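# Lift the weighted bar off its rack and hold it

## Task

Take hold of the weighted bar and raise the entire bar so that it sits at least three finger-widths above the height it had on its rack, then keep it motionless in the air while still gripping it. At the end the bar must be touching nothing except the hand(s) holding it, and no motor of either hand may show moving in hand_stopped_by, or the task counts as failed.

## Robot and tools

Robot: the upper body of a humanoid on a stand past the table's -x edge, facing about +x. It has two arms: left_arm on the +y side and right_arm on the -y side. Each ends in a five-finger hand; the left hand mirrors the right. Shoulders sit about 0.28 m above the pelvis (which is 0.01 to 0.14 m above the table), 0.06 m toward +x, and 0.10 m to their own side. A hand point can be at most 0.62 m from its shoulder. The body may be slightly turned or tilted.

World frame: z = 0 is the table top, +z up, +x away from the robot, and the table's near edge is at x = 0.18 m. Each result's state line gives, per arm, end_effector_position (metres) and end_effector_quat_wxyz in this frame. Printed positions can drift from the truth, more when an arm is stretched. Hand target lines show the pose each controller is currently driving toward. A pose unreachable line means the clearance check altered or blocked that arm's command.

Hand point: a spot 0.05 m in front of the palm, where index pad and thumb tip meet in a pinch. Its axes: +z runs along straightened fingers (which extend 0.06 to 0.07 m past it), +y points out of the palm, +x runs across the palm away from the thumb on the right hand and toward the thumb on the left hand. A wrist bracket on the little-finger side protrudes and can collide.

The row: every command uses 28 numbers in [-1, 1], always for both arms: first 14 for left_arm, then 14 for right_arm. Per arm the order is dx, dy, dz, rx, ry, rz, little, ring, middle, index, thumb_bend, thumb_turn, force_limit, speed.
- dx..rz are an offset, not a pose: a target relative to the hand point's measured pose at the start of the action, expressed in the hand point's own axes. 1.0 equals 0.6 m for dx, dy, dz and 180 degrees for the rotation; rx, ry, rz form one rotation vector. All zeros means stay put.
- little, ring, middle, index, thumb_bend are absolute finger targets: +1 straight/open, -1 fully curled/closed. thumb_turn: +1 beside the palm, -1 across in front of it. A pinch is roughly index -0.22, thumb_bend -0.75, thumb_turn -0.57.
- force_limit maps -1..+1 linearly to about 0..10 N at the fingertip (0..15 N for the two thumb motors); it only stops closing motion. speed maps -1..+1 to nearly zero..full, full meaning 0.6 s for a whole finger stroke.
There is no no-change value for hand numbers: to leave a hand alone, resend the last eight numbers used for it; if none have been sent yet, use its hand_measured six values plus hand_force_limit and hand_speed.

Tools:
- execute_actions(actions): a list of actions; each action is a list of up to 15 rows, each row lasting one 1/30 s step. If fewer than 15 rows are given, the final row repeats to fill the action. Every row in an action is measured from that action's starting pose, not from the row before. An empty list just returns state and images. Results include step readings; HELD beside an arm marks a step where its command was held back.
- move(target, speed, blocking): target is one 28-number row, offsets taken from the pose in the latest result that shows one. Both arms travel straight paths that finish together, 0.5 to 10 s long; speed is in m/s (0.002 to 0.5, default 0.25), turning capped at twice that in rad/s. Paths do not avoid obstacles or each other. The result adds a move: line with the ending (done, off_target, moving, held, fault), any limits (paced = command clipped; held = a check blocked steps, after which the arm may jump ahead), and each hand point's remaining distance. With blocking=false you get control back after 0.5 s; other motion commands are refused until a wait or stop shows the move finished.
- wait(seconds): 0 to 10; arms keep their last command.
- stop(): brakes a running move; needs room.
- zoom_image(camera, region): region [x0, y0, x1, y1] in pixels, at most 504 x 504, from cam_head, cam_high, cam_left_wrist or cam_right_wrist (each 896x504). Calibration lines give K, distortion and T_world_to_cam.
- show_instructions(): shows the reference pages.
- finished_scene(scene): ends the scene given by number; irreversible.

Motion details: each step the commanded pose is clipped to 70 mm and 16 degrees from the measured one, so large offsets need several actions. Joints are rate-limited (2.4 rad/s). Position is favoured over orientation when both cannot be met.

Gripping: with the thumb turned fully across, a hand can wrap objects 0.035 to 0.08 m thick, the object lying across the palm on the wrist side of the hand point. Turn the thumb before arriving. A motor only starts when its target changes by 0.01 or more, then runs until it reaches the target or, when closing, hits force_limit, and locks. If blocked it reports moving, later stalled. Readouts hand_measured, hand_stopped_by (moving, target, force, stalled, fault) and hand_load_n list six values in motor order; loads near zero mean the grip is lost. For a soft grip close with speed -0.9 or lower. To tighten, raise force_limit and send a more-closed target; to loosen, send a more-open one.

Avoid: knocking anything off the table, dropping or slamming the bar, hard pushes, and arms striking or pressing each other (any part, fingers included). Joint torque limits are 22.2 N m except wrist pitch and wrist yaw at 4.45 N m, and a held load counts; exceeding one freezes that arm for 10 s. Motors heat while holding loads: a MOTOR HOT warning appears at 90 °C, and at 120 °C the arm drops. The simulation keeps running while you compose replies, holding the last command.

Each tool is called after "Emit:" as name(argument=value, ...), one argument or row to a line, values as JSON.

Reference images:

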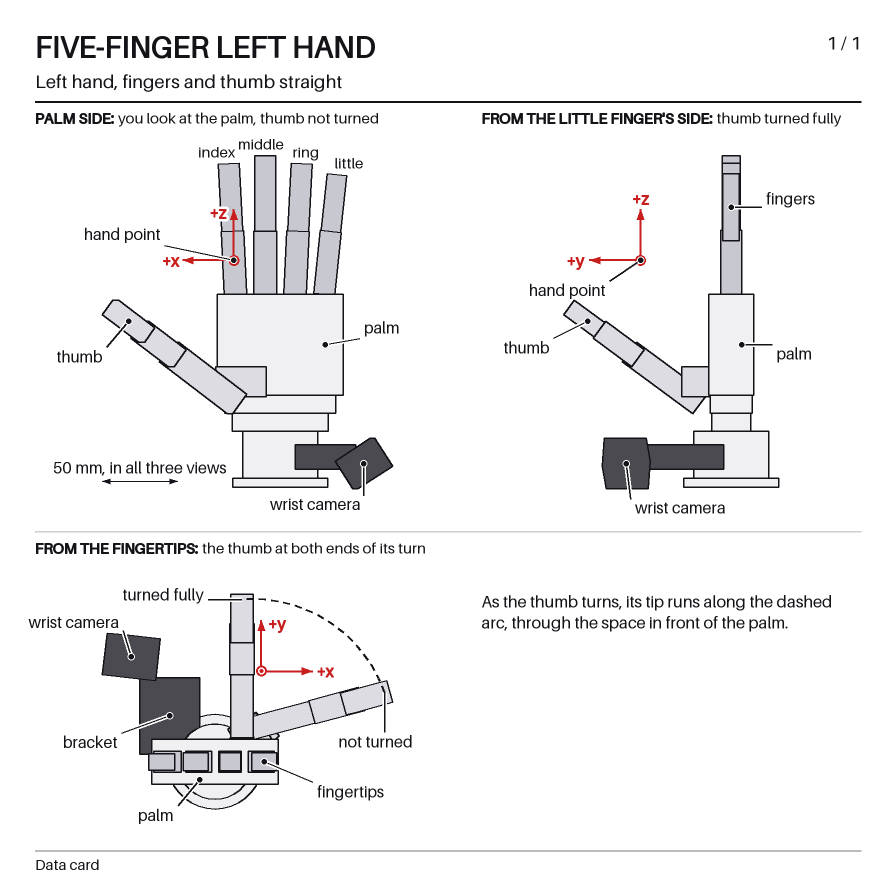

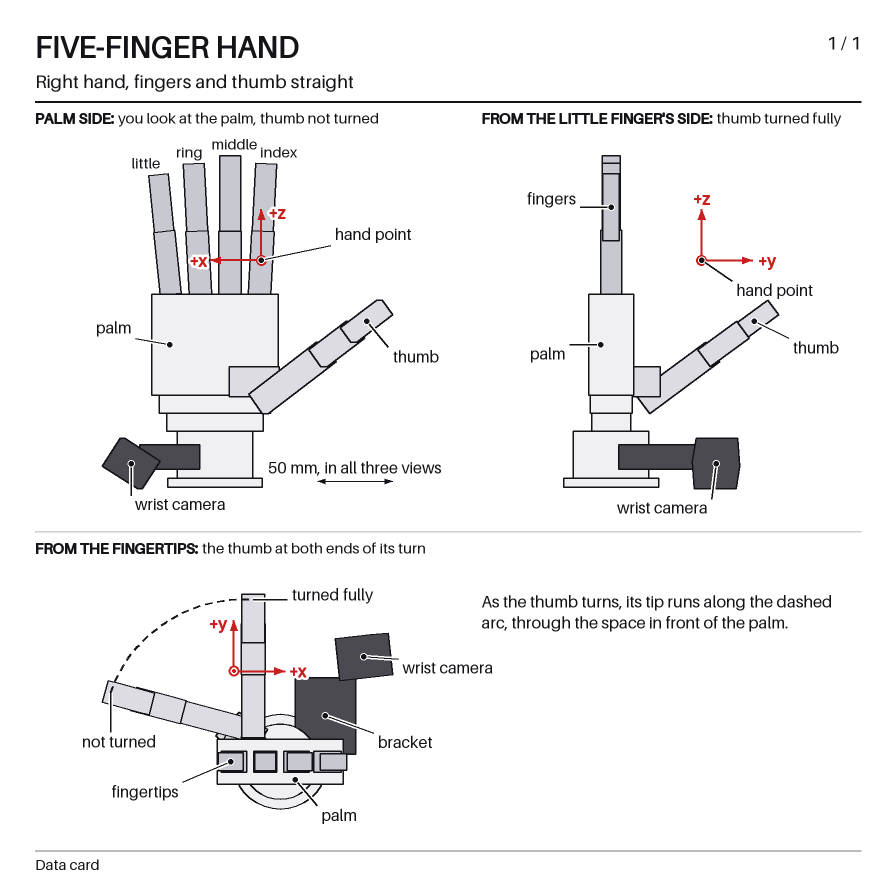

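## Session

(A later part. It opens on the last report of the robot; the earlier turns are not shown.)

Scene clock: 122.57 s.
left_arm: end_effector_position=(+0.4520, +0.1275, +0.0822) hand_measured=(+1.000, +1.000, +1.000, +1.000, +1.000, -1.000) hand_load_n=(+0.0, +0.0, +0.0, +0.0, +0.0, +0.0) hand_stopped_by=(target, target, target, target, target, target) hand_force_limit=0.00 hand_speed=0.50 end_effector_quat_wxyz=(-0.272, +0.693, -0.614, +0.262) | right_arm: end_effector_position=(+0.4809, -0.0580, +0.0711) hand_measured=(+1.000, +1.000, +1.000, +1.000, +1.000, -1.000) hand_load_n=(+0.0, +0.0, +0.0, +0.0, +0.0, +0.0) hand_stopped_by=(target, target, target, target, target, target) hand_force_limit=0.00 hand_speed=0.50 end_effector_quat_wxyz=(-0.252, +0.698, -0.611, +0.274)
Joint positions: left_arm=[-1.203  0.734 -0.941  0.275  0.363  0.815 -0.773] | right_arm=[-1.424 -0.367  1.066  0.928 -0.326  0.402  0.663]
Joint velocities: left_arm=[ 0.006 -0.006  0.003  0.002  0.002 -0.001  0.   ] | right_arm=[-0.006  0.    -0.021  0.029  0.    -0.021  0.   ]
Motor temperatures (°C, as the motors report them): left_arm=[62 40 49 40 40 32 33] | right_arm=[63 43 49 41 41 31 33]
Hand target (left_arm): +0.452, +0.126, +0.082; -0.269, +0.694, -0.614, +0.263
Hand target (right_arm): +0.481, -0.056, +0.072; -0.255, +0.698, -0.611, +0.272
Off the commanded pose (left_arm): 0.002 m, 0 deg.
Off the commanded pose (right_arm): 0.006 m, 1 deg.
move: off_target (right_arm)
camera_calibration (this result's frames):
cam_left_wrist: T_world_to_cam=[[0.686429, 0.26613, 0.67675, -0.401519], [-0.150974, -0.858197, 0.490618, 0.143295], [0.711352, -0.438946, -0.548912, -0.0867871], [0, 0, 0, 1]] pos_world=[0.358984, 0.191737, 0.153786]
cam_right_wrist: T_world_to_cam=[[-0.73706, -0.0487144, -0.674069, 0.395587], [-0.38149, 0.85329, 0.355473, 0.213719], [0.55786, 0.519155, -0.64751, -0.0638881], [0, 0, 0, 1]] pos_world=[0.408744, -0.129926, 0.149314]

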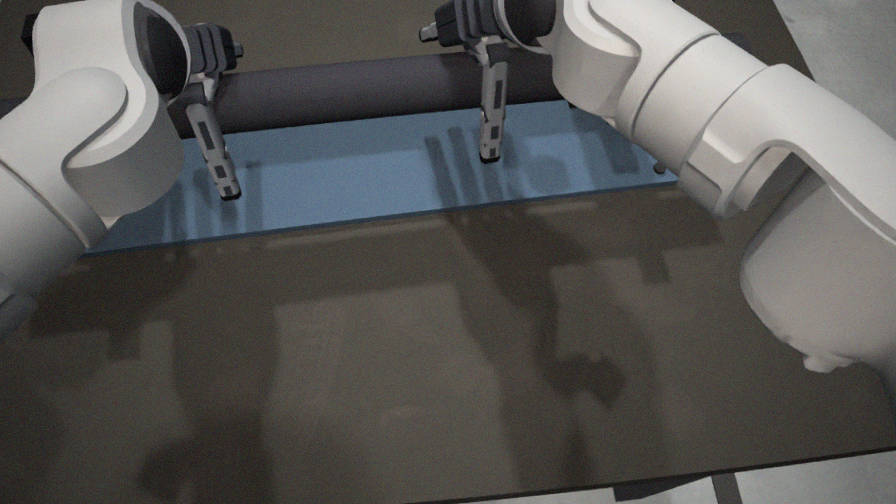

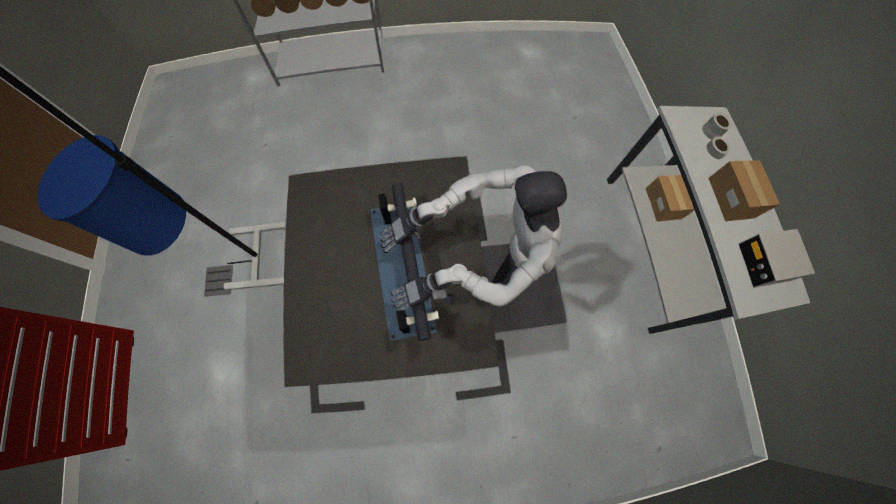

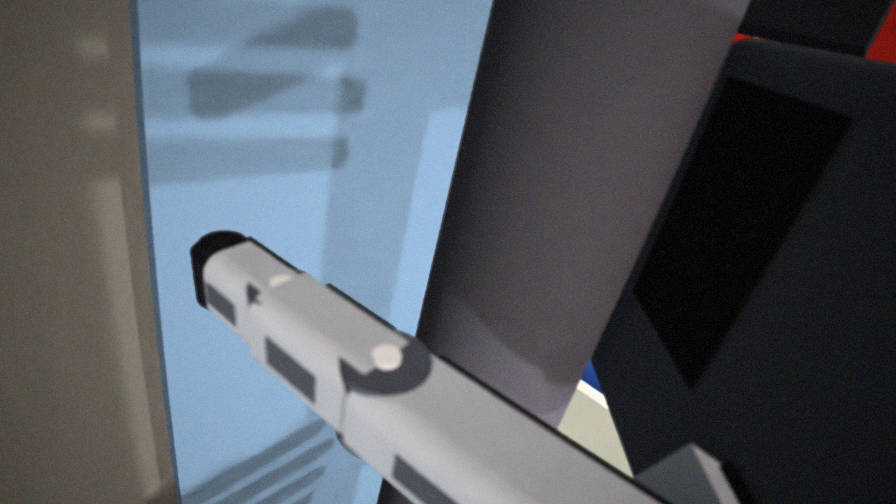

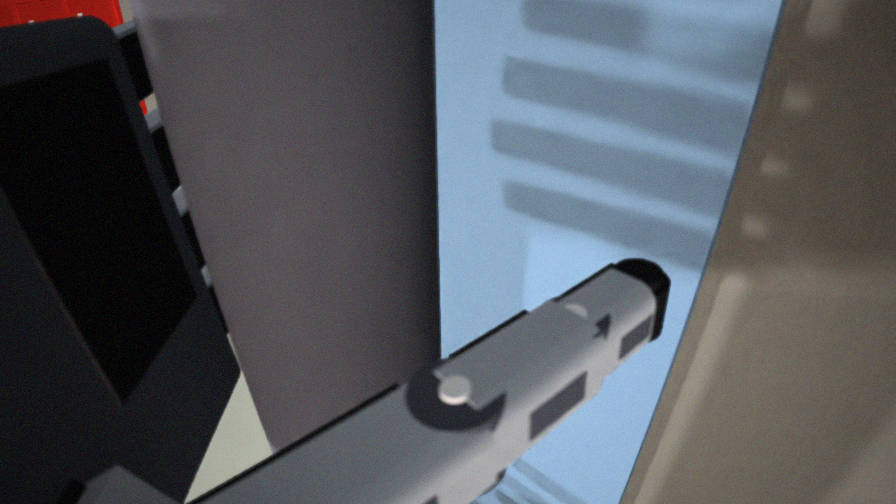

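Emit:
move(
  target=[0,0,0.019,0,0,0,1,1,1,1,1,-1,0,0.5, 0,0,0.008,0,0,0,1,1,1,1,1,-1,0,0.5],
  speed=0.02,
)

Scene clock: 139.10 s.
left_arm: end_effector_position=(+0.4603, +0.1292, +0.0746) hand_measured=(+1.000, +1.000, +1.000, +1.000, +1.000, -1.000) hand_load_n=(+0.0, +0.0, +0.0, +0.0, +0.0, +0.0) hand_stopped_by=(target, target, target, target, target, target) hand_force_limit=0.00 hand_speed=0.50 end_effector_quat_wxyz=(-0.274, +0.693, -0.614, +0.262) | right_arm: end_effector_position=(+0.4829, -0.0596, +0.0664) hand_measured=(+1.000, +1.000, +1.000, +1.000, +1.000, -1.000) hand_load_n=(+0.0, +0.0, +0.0, +0.0, +0.0, +0.0) hand_stopped_by=(target, target, target, target, target, target) hand_force_limit=0.00 hand_speed=0.50 end_effector_quat_wxyz=(-0.249, +0.699, -0.612, +0.274)
Joint positions: left_arm=[-1.21   0.693 -0.936  0.387  0.363  0.745 -0.738] | right_arm=[-1.435 -0.332  1.065  1.024 -0.326  0.35   0.643]
Joint velocities: left_arm=[ 0.    -0.012  0.026  0.012  0.005 -0.004  0.   ] | right_arm=[-0.006 -0.008  0.009  0.011 -0.002 -0.008  0.   ]
Motor temperatures (°C, as the motors report them): left_arm=[66 40 49 40 40 32 33] | right_arm=[67 43 48 41 41 31 33]
Hand target (left_arm): +0.460, +0.128, +0.074; -0.272, +0.694, -0.613, +0.262
Hand target (right_arm): +0.484, -0.058, +0.068; -0.252, +0.699, -0.611, +0.274
Off the commanded pose (left_arm): 0.001 m, 0 deg.
Off the commanded pose (right_arm): 0.002 m, 0 deg.
move: done
camera_calibration (this result's frames):
cam_left_wrist: T_world_to_cam=[[0.684676, 0.263812, 0.679428, -0.401666], [-0.15209, -0.859959, 0.487174, 0.150819], [0.712803, -0.43689, -0.54867, -0.0970813], [0, 0, 0, 1]] pos_world=[0.367149, 0.193248, 0.146162]
cam_right_wrist: T_world_to_cam=[[-0.74022, -0.0502766, -0.670482, 0.395009], [-0.378022, 0.855787, 0.353169, 0.216139], [0.556034, 0.514879, -0.652476, -0.0662393], [0, 0, 0, 1]] pos_world=[0.41093, -0.131004, 0.145293]

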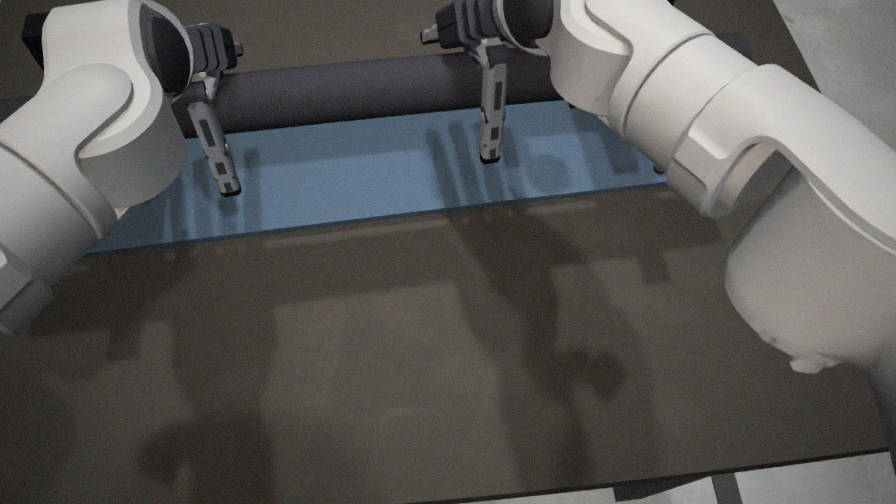

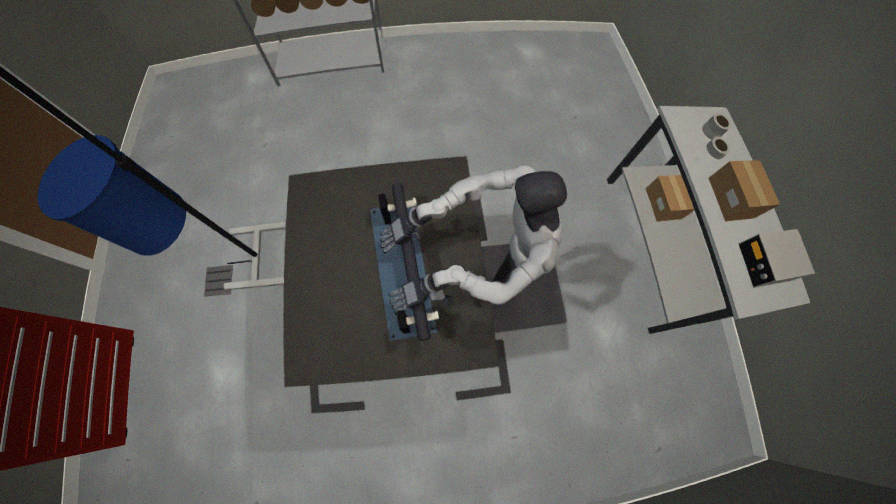

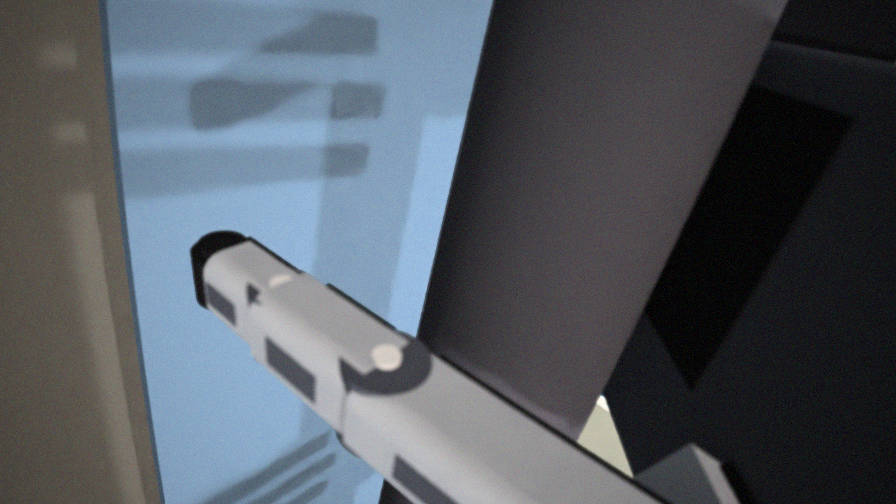

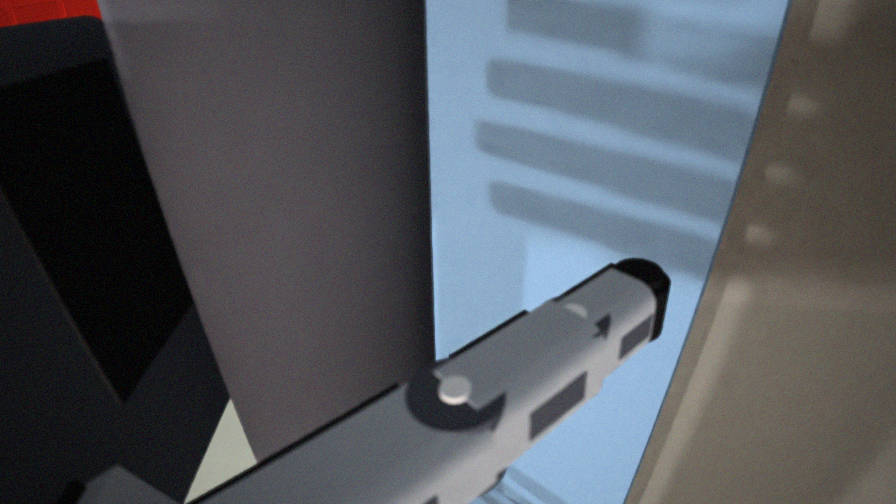

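Emit:
move(
  target=[0,0,0,0,0,0,-1,-1,-1,-1,-1,-1,1,-0.3, 0,0,0,0,0,0,-1,-1,-1,-1,-1,-1,1,-0.3],
  speed=0.02,
)

Scene clock: 142.73 s.
left_arm: end_effector_position=(+0.4580, +0.1291, +0.0706) hand_measured=(-0.572, -0.574, -0.584, -0.598, -0.026, -1.000) hand_load_n=(+9.5, +10.0, +10.0, +11.0, +15.5, +2.5) hand_stopped_by=(force, force, force, force, force, target) hand_force_limit=1.00 hand_speed=-0.30 end_effector_quat_wxyz=(-0.271, +0.691, -0.618, +0.259) | right_arm: end_effector_position=(+0.4798, -0.0601, +0.0618) hand_measured=(-0.566, -0.546, -0.546, -0.546, -0.030, -1.000) hand_load_n=(+12.0, +7.5, +7.5, +7.0, +15.0, +3.5) hand_stopped_by=(force, force, force, force, force, target) hand_force_limit=1.00 hand_speed=-0.30 end_effector_quat_wxyz=(-0.246, +0.702, -0.612, +0.269)
Joint positions: left_arm=[-1.201  0.693 -0.939  0.388  0.362  0.735 -0.736] | right_arm=[-1.425 -0.332  1.066  1.025 -0.326  0.342  0.645]
Joint velocities: left_arm=[-0.002 -0.003 -0.006  0.003  0.006  0.     0.   ] | right_arm=[-0.011  0.005  0.009 -0.009  0.005  0.     0.   ]
Motor temperatures (°C, as the motors report them): left_arm=[67 40 49 40 40 33 33] | right_arm=[68 43 48 41 41 31 33]
Hand target (left_arm): +0.460, +0.129, +0.075; -0.274, +0.693, -0.614, +0.262
Hand target (right_arm): +0.483, -0.060, +0.066; -0.249, +0.699, -0.612, +0.274
Off the commanded pose (left_arm): 0.005 m, 1 deg.
Off the commanded pose (right_arm): 0.006 m, 1 deg.
move: off_target (left_arm, right_arm)
camera_calibration (this result's frames):
cam_left_wrist: T_world_to_cam=[[0.692209, 0.257523, 0.674187, -0.399615], [-0.154557, -0.859598, 0.487035, 0.153418], [0.704953, -0.441331, -0.55522, -0.0930455], [0, 0, 0, 1]] pos_world=[0.365922, 0.193724, 0.143035]
cam_right_wrist: T_world_to_cam=[[-0.748007, -0.0532691, -0.661549, 0.39263], [-0.377363, 0.854108, 0.357907, 0.216318], [0.545969, 0.517361, -0.658981, -0.0618891], [0, 0, 0, 1]] pos_world=[0.40911, -0.131825, 0.141539]

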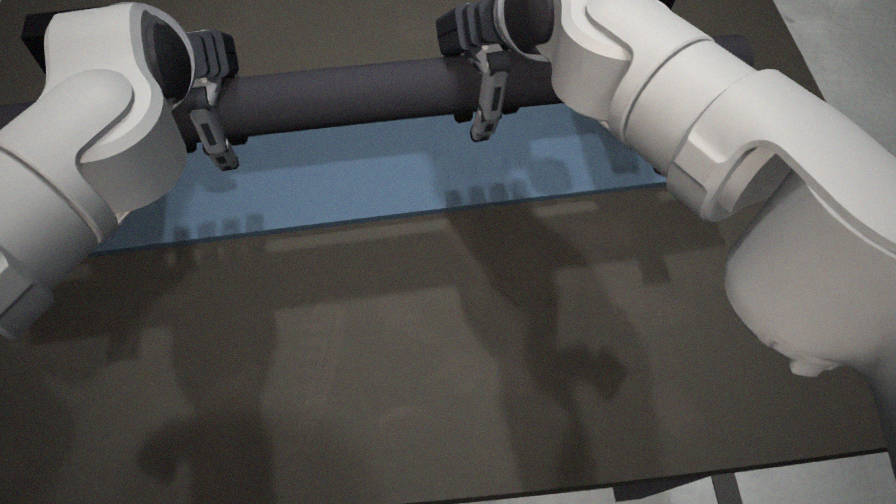

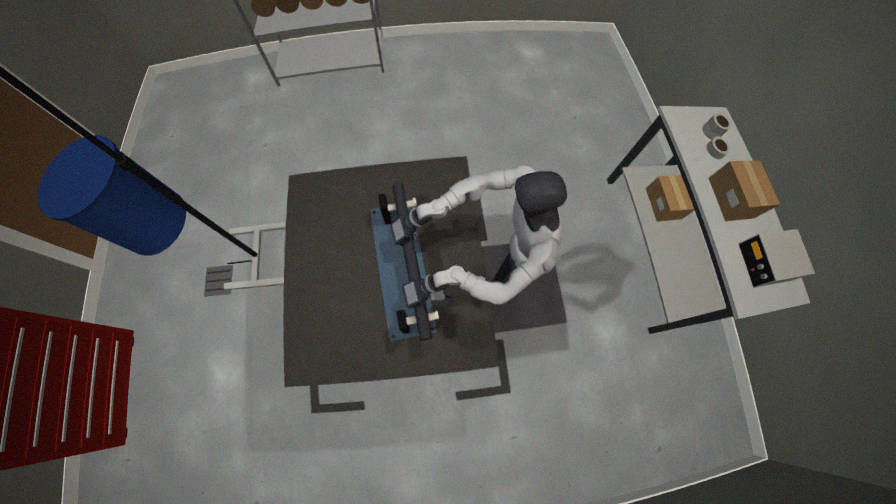

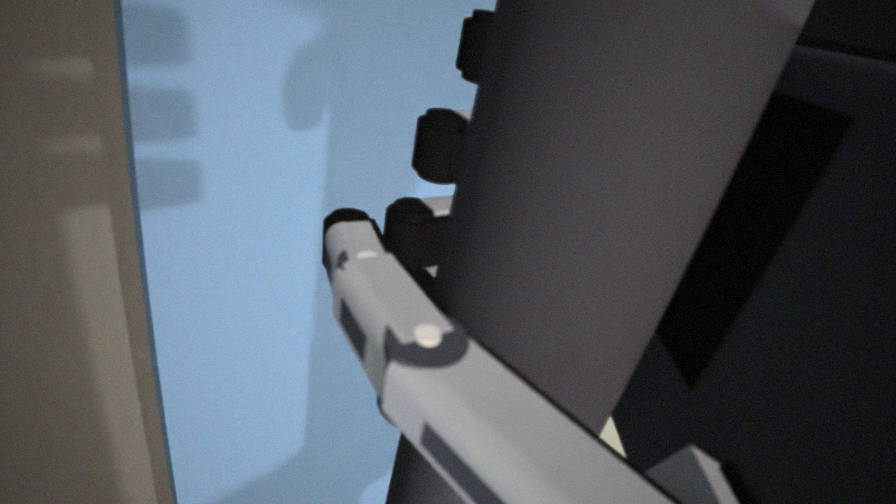

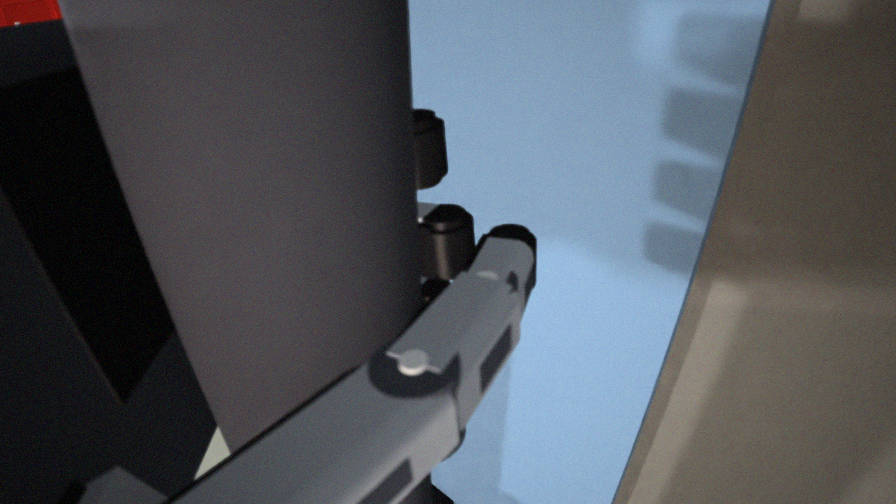

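Emit:
move(
  target=[0.0038,-0.1158,-0.1198,0,0,0,-1,-1,-1,-1,-1,-1,1,-0.3, 0.0127,-0.1124,-0.1224,0,0,0,-1,-1,-1,-1,-1,-1,1,-0.3],
  speed=0.05,
)

Scene clock: 150.07 s.
left_arm: end_effector_position=(+0.4556, +0.1255, +0.1726) hand_measured=(-0.572, -0.574, -0.584, -0.598, -0.026, -1.000) hand_load_n=(+3.5, +7.0, +11.5, +16.0, +14.5, +6.0) hand_stopped_by=(force, force, force, force, force, target) hand_force_limit=1.00 hand_speed=-0.30 end_effector_quat_wxyz=(-0.270, +0.690, -0.619, +0.261) | right_arm: end_effector_position=(+0.4836, -0.0609, +0.1627) hand_measured=(-0.566, -0.548, -0.546, -0.544, -0.030, -1.000) hand_load_n=(+3.0, +2.0, +7.5, +9.5, +13.0, +2.5) hand_stopped_by=(force, force, force, force, force, target) hand_force_limit=1.00 hand_speed=-0.30 end_effector_quat_wxyz=(-0.259, +0.688, -0.628, +0.256)
Joint positions: left_arm=[-1.48   0.828 -0.971  0.242  0.354  0.836 -1.06 ] | right_arm=[-1.565 -0.473  0.848  0.802 -0.479  0.422  1.   ]
Joint velocities: left_arm=[-0.011  0.002 -0.008 -0.005 -0.005  0.003 -0.01 ] | right_arm=[ 0.006  0.034 -0.058  0.041 -0.049 -0.033  0.033]
Motor temperatures (°C, as the motors report them): left_arm=[76 40 50 40 40 33 34] | right_arm=[74 43 49 41 41 31 34]
Hand target (left_arm): +0.455, +0.127, +0.170; -0.275, +0.686, -0.623, +0.256
Hand target (right_arm): +0.483, -0.062, +0.161; -0.250, +0.695, -0.620, +0.263
Off the commanded pose (left_arm): 0.005 m, 0 deg.
Off the commanded pose (right_arm): 0.004 m, 3 deg.
joint sent to its limit (right arm) — the command would take joint 1 (shoulder pitch) past its lower limit, so that joint was sent only as far as its limit.
move: off_target (left_arm, right_arm)
camera_calibration (this result's frames):
cam_left_wrist: T_world_to_cam=[[0.693826, 0.255733, 0.673206, -0.466087], [-0.158425, -0.857718, 0.489103, 0.10138], [0.702501, -0.446005, -0.554592, -0.034728], [0, 0, 0, 1]] pos_world=[0.363841, 0.190661, 0.244928]
cam_right_wrist: T_world_to_cam=[[-0.751827, -0.000652302, -0.65936, 0.466875], [-0.353582, 0.844458, 0.402332, 0.162981], [0.556539, 0.535622, -0.635117, -0.00498637], [0, 0, 0, 1]] pos_world=[0.411411, -0.134655, 0.239099]

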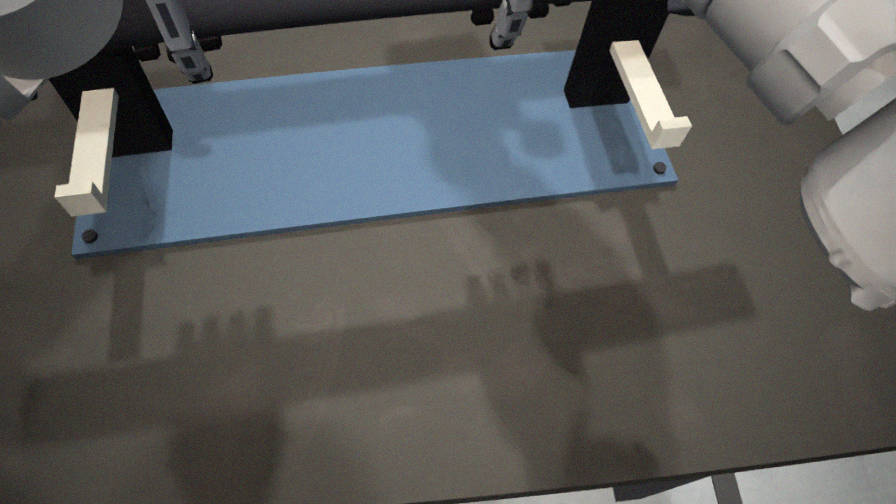

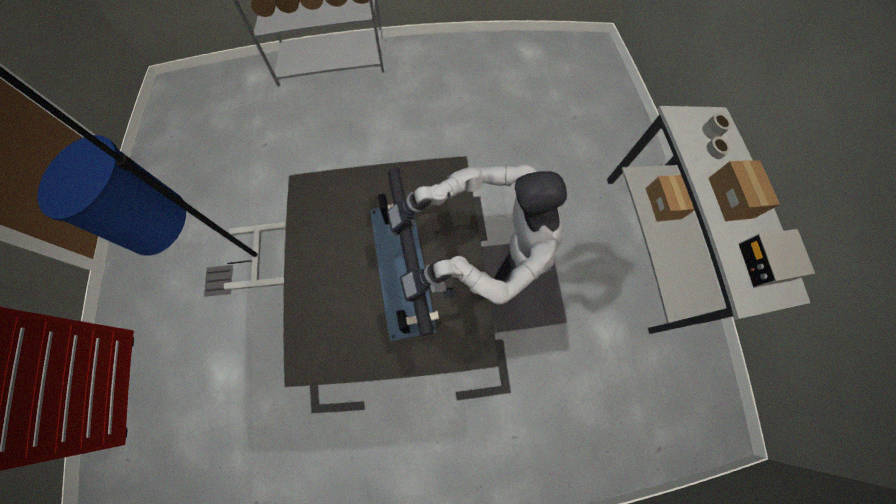

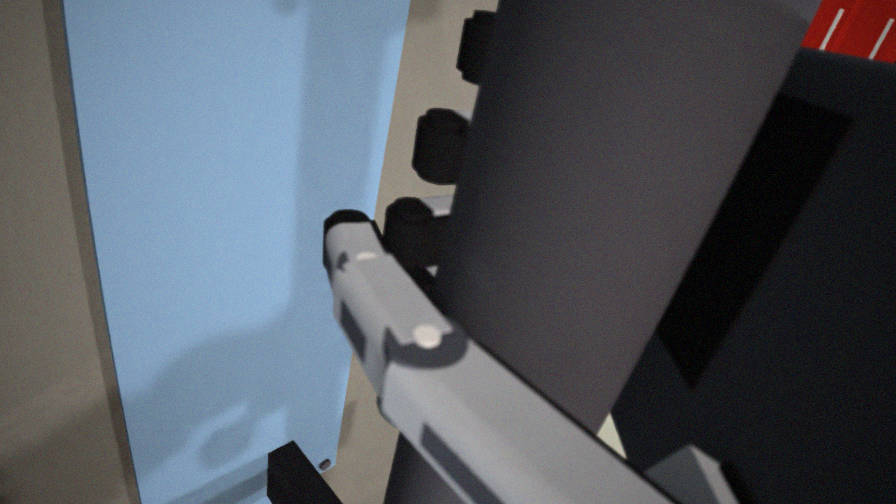

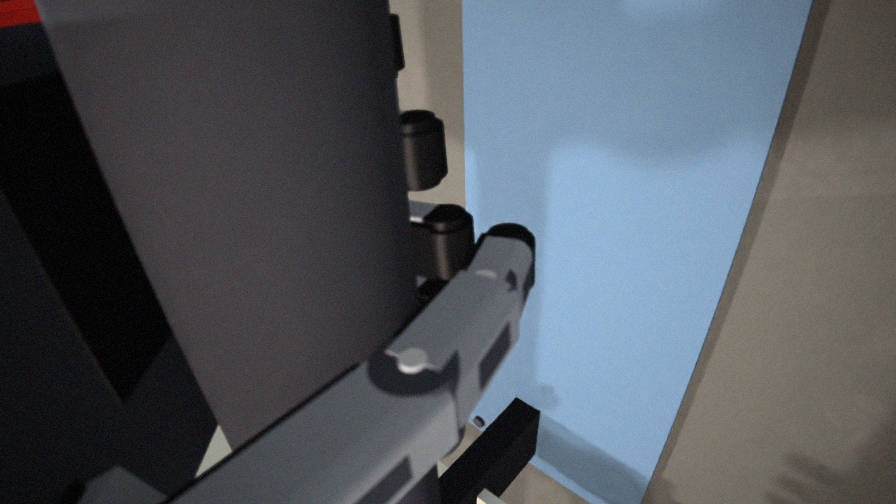

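Emit:
move(
  target=[-0.0065,0.0475,-0.0463,0,0,0,-1,-1,-1,-1,-1,-1,1,-0.3, -0.0053,0.0488,-0.0452,0,0,0,-1,-1,-1,-1,-1,-1,1,-0.3],
  speed=0.04,
)

Scene clock: 155.90 s.
left_arm: end_effector_position=(+0.4153, +0.1229, +0.1737) hand_measured=(-0.574, -0.574, -0.584, -0.596, -0.026, -1.000) hand_load_n=(+2.0, +6.0, +11.5, +17.0, +14.5, +7.5) hand_stopped_by=(force, force, force, force, force, target) hand_force_limit=1.00 hand_speed=-0.30 end_effector_quat_wxyz=(-0.265, +0.693, -0.617, +0.263) | right_arm: end_effector_position=(+0.4464, -0.0607, +0.1659) hand_measured=(-0.566, -0.548, -0.546, -0.544, -0.030, -1.000) hand_load_n=(+0.0, +0.0, +7.5, +11.5, +12.0, +2.5) hand_stopped_by=(force, force, force, force, force, target) hand_force_limit=1.00 hand_speed=-0.30 end_effector_quat_wxyz=(-0.267, +0.679, -0.636, +0.249)
Joint positions: left_arm=[-1.42   0.968 -0.988 -0.147  0.35   1.088 -1.114] | right_arm=[-1.429 -0.647  0.864  0.271 -0.482  0.74   1.113]
Joint velocities: left_arm=[-0.005 -0.002 -0.005 -0.006  0.     0.002  0.   ] | right_arm=[ 0.    -0.011  0.014 -0.015  0.006  0.006 -0.002]
Motor temperatures (°C, as the motors report them): left_arm=[92 41 53 40 40 33 38] | right_arm=[85 44 50 41 41 31 36]
Hand target (left_arm): +0.416, +0.125, +0.173; -0.271, +0.690, -0.619, +0.261
Hand target (right_arm): +0.446, -0.061, +0.165; -0.264, +0.686, -0.629, +0.255
Off the commanded pose (left_arm): 0.003 m, 1 deg.
Off the commanded pose (right_arm): 0.004 m, 2 deg.
MOTOR HOT: a motor of the left arm reached 90 °C. Now the hottest motor of the left arm, joint 1 (shoulder pitch), reports 92 °C. The temperature limit of the motors' drives, at which the controller stops that arm, is 120 °C. To cool a motor, set the load down, stop pushing, or move to a pose that needs little force.
move: off_target (right_arm)
camera_calibration (this result's frames):
cam_left_wrist: T_world_to_cam=[[0.694486, 0.264864, 0.668982, -0.438869], [-0.1555, -0.852553, 0.498972, 0.0886553], [0.702502, -0.450555, -0.5509, -0.00705694], [0, 0, 0, 1]] pos_world=[0.323532, 0.188644, 0.245471]
cam_right_wrist: T_world_to_cam=[[-0.750533, 0.0291936, -0.660188, 0.442423], [-0.341868, 0.837799, 0.425699, 0.1389], [0.565532, 0.545198, -0.618815, 0.0115509], [0, 0, 0, 1]] pos_world=[0.373007, -0.135584, 0.240101]

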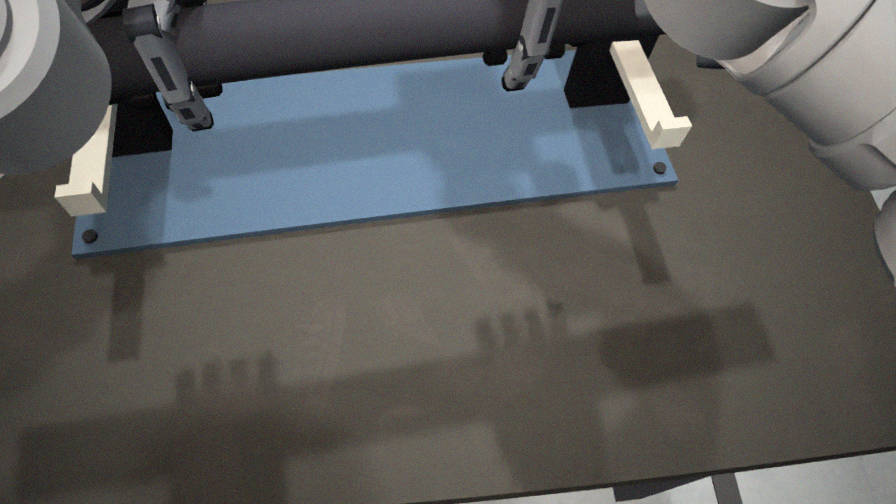

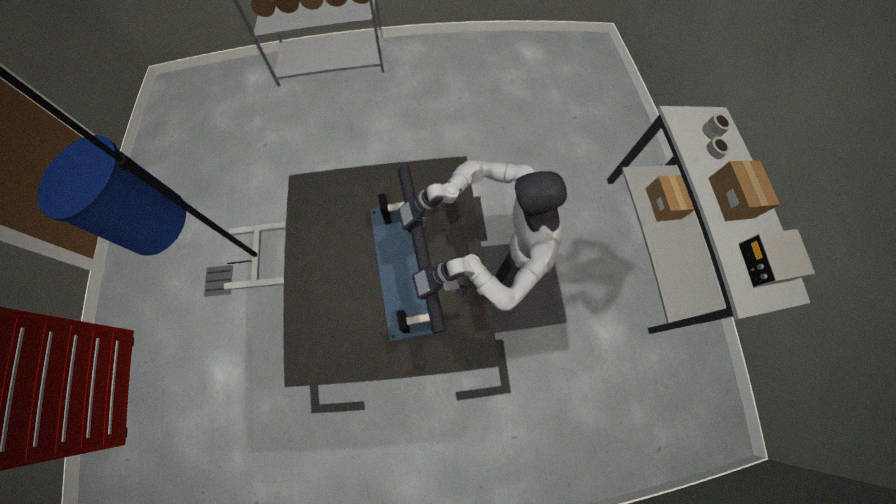

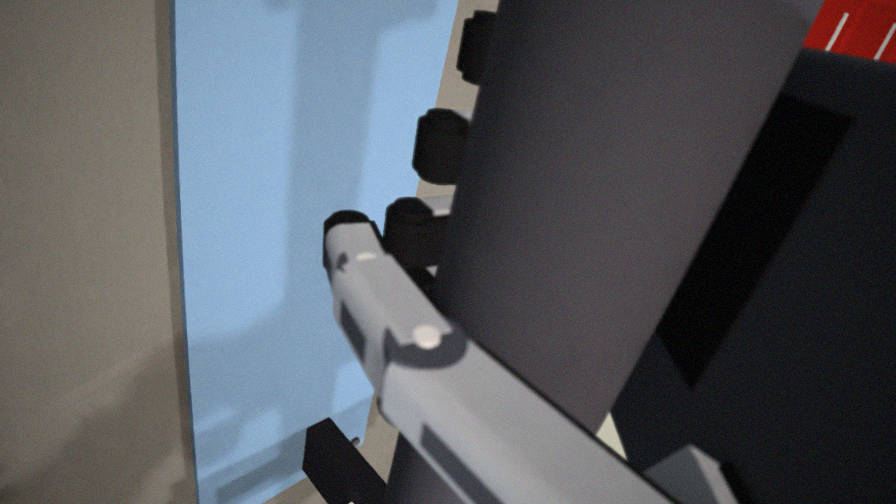

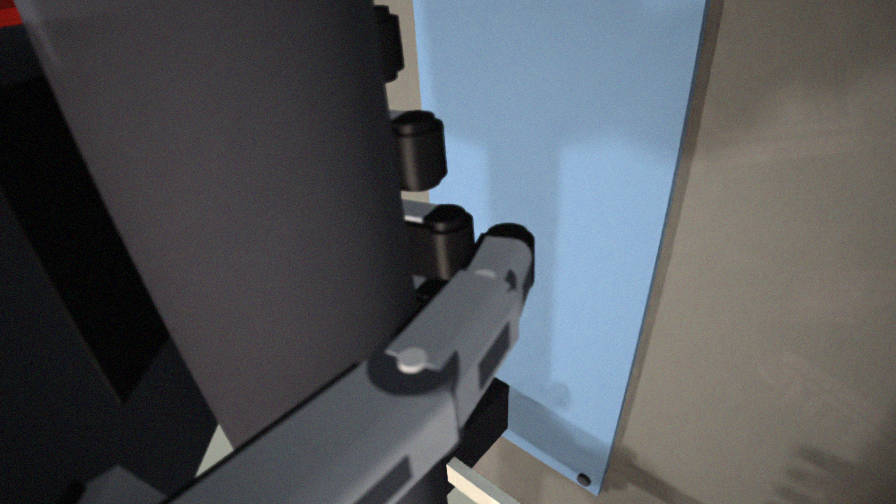

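Heating quickly; finishing now.

Emit:
finished_scene(
  scene=1,
)

The scene is finished: the task was done.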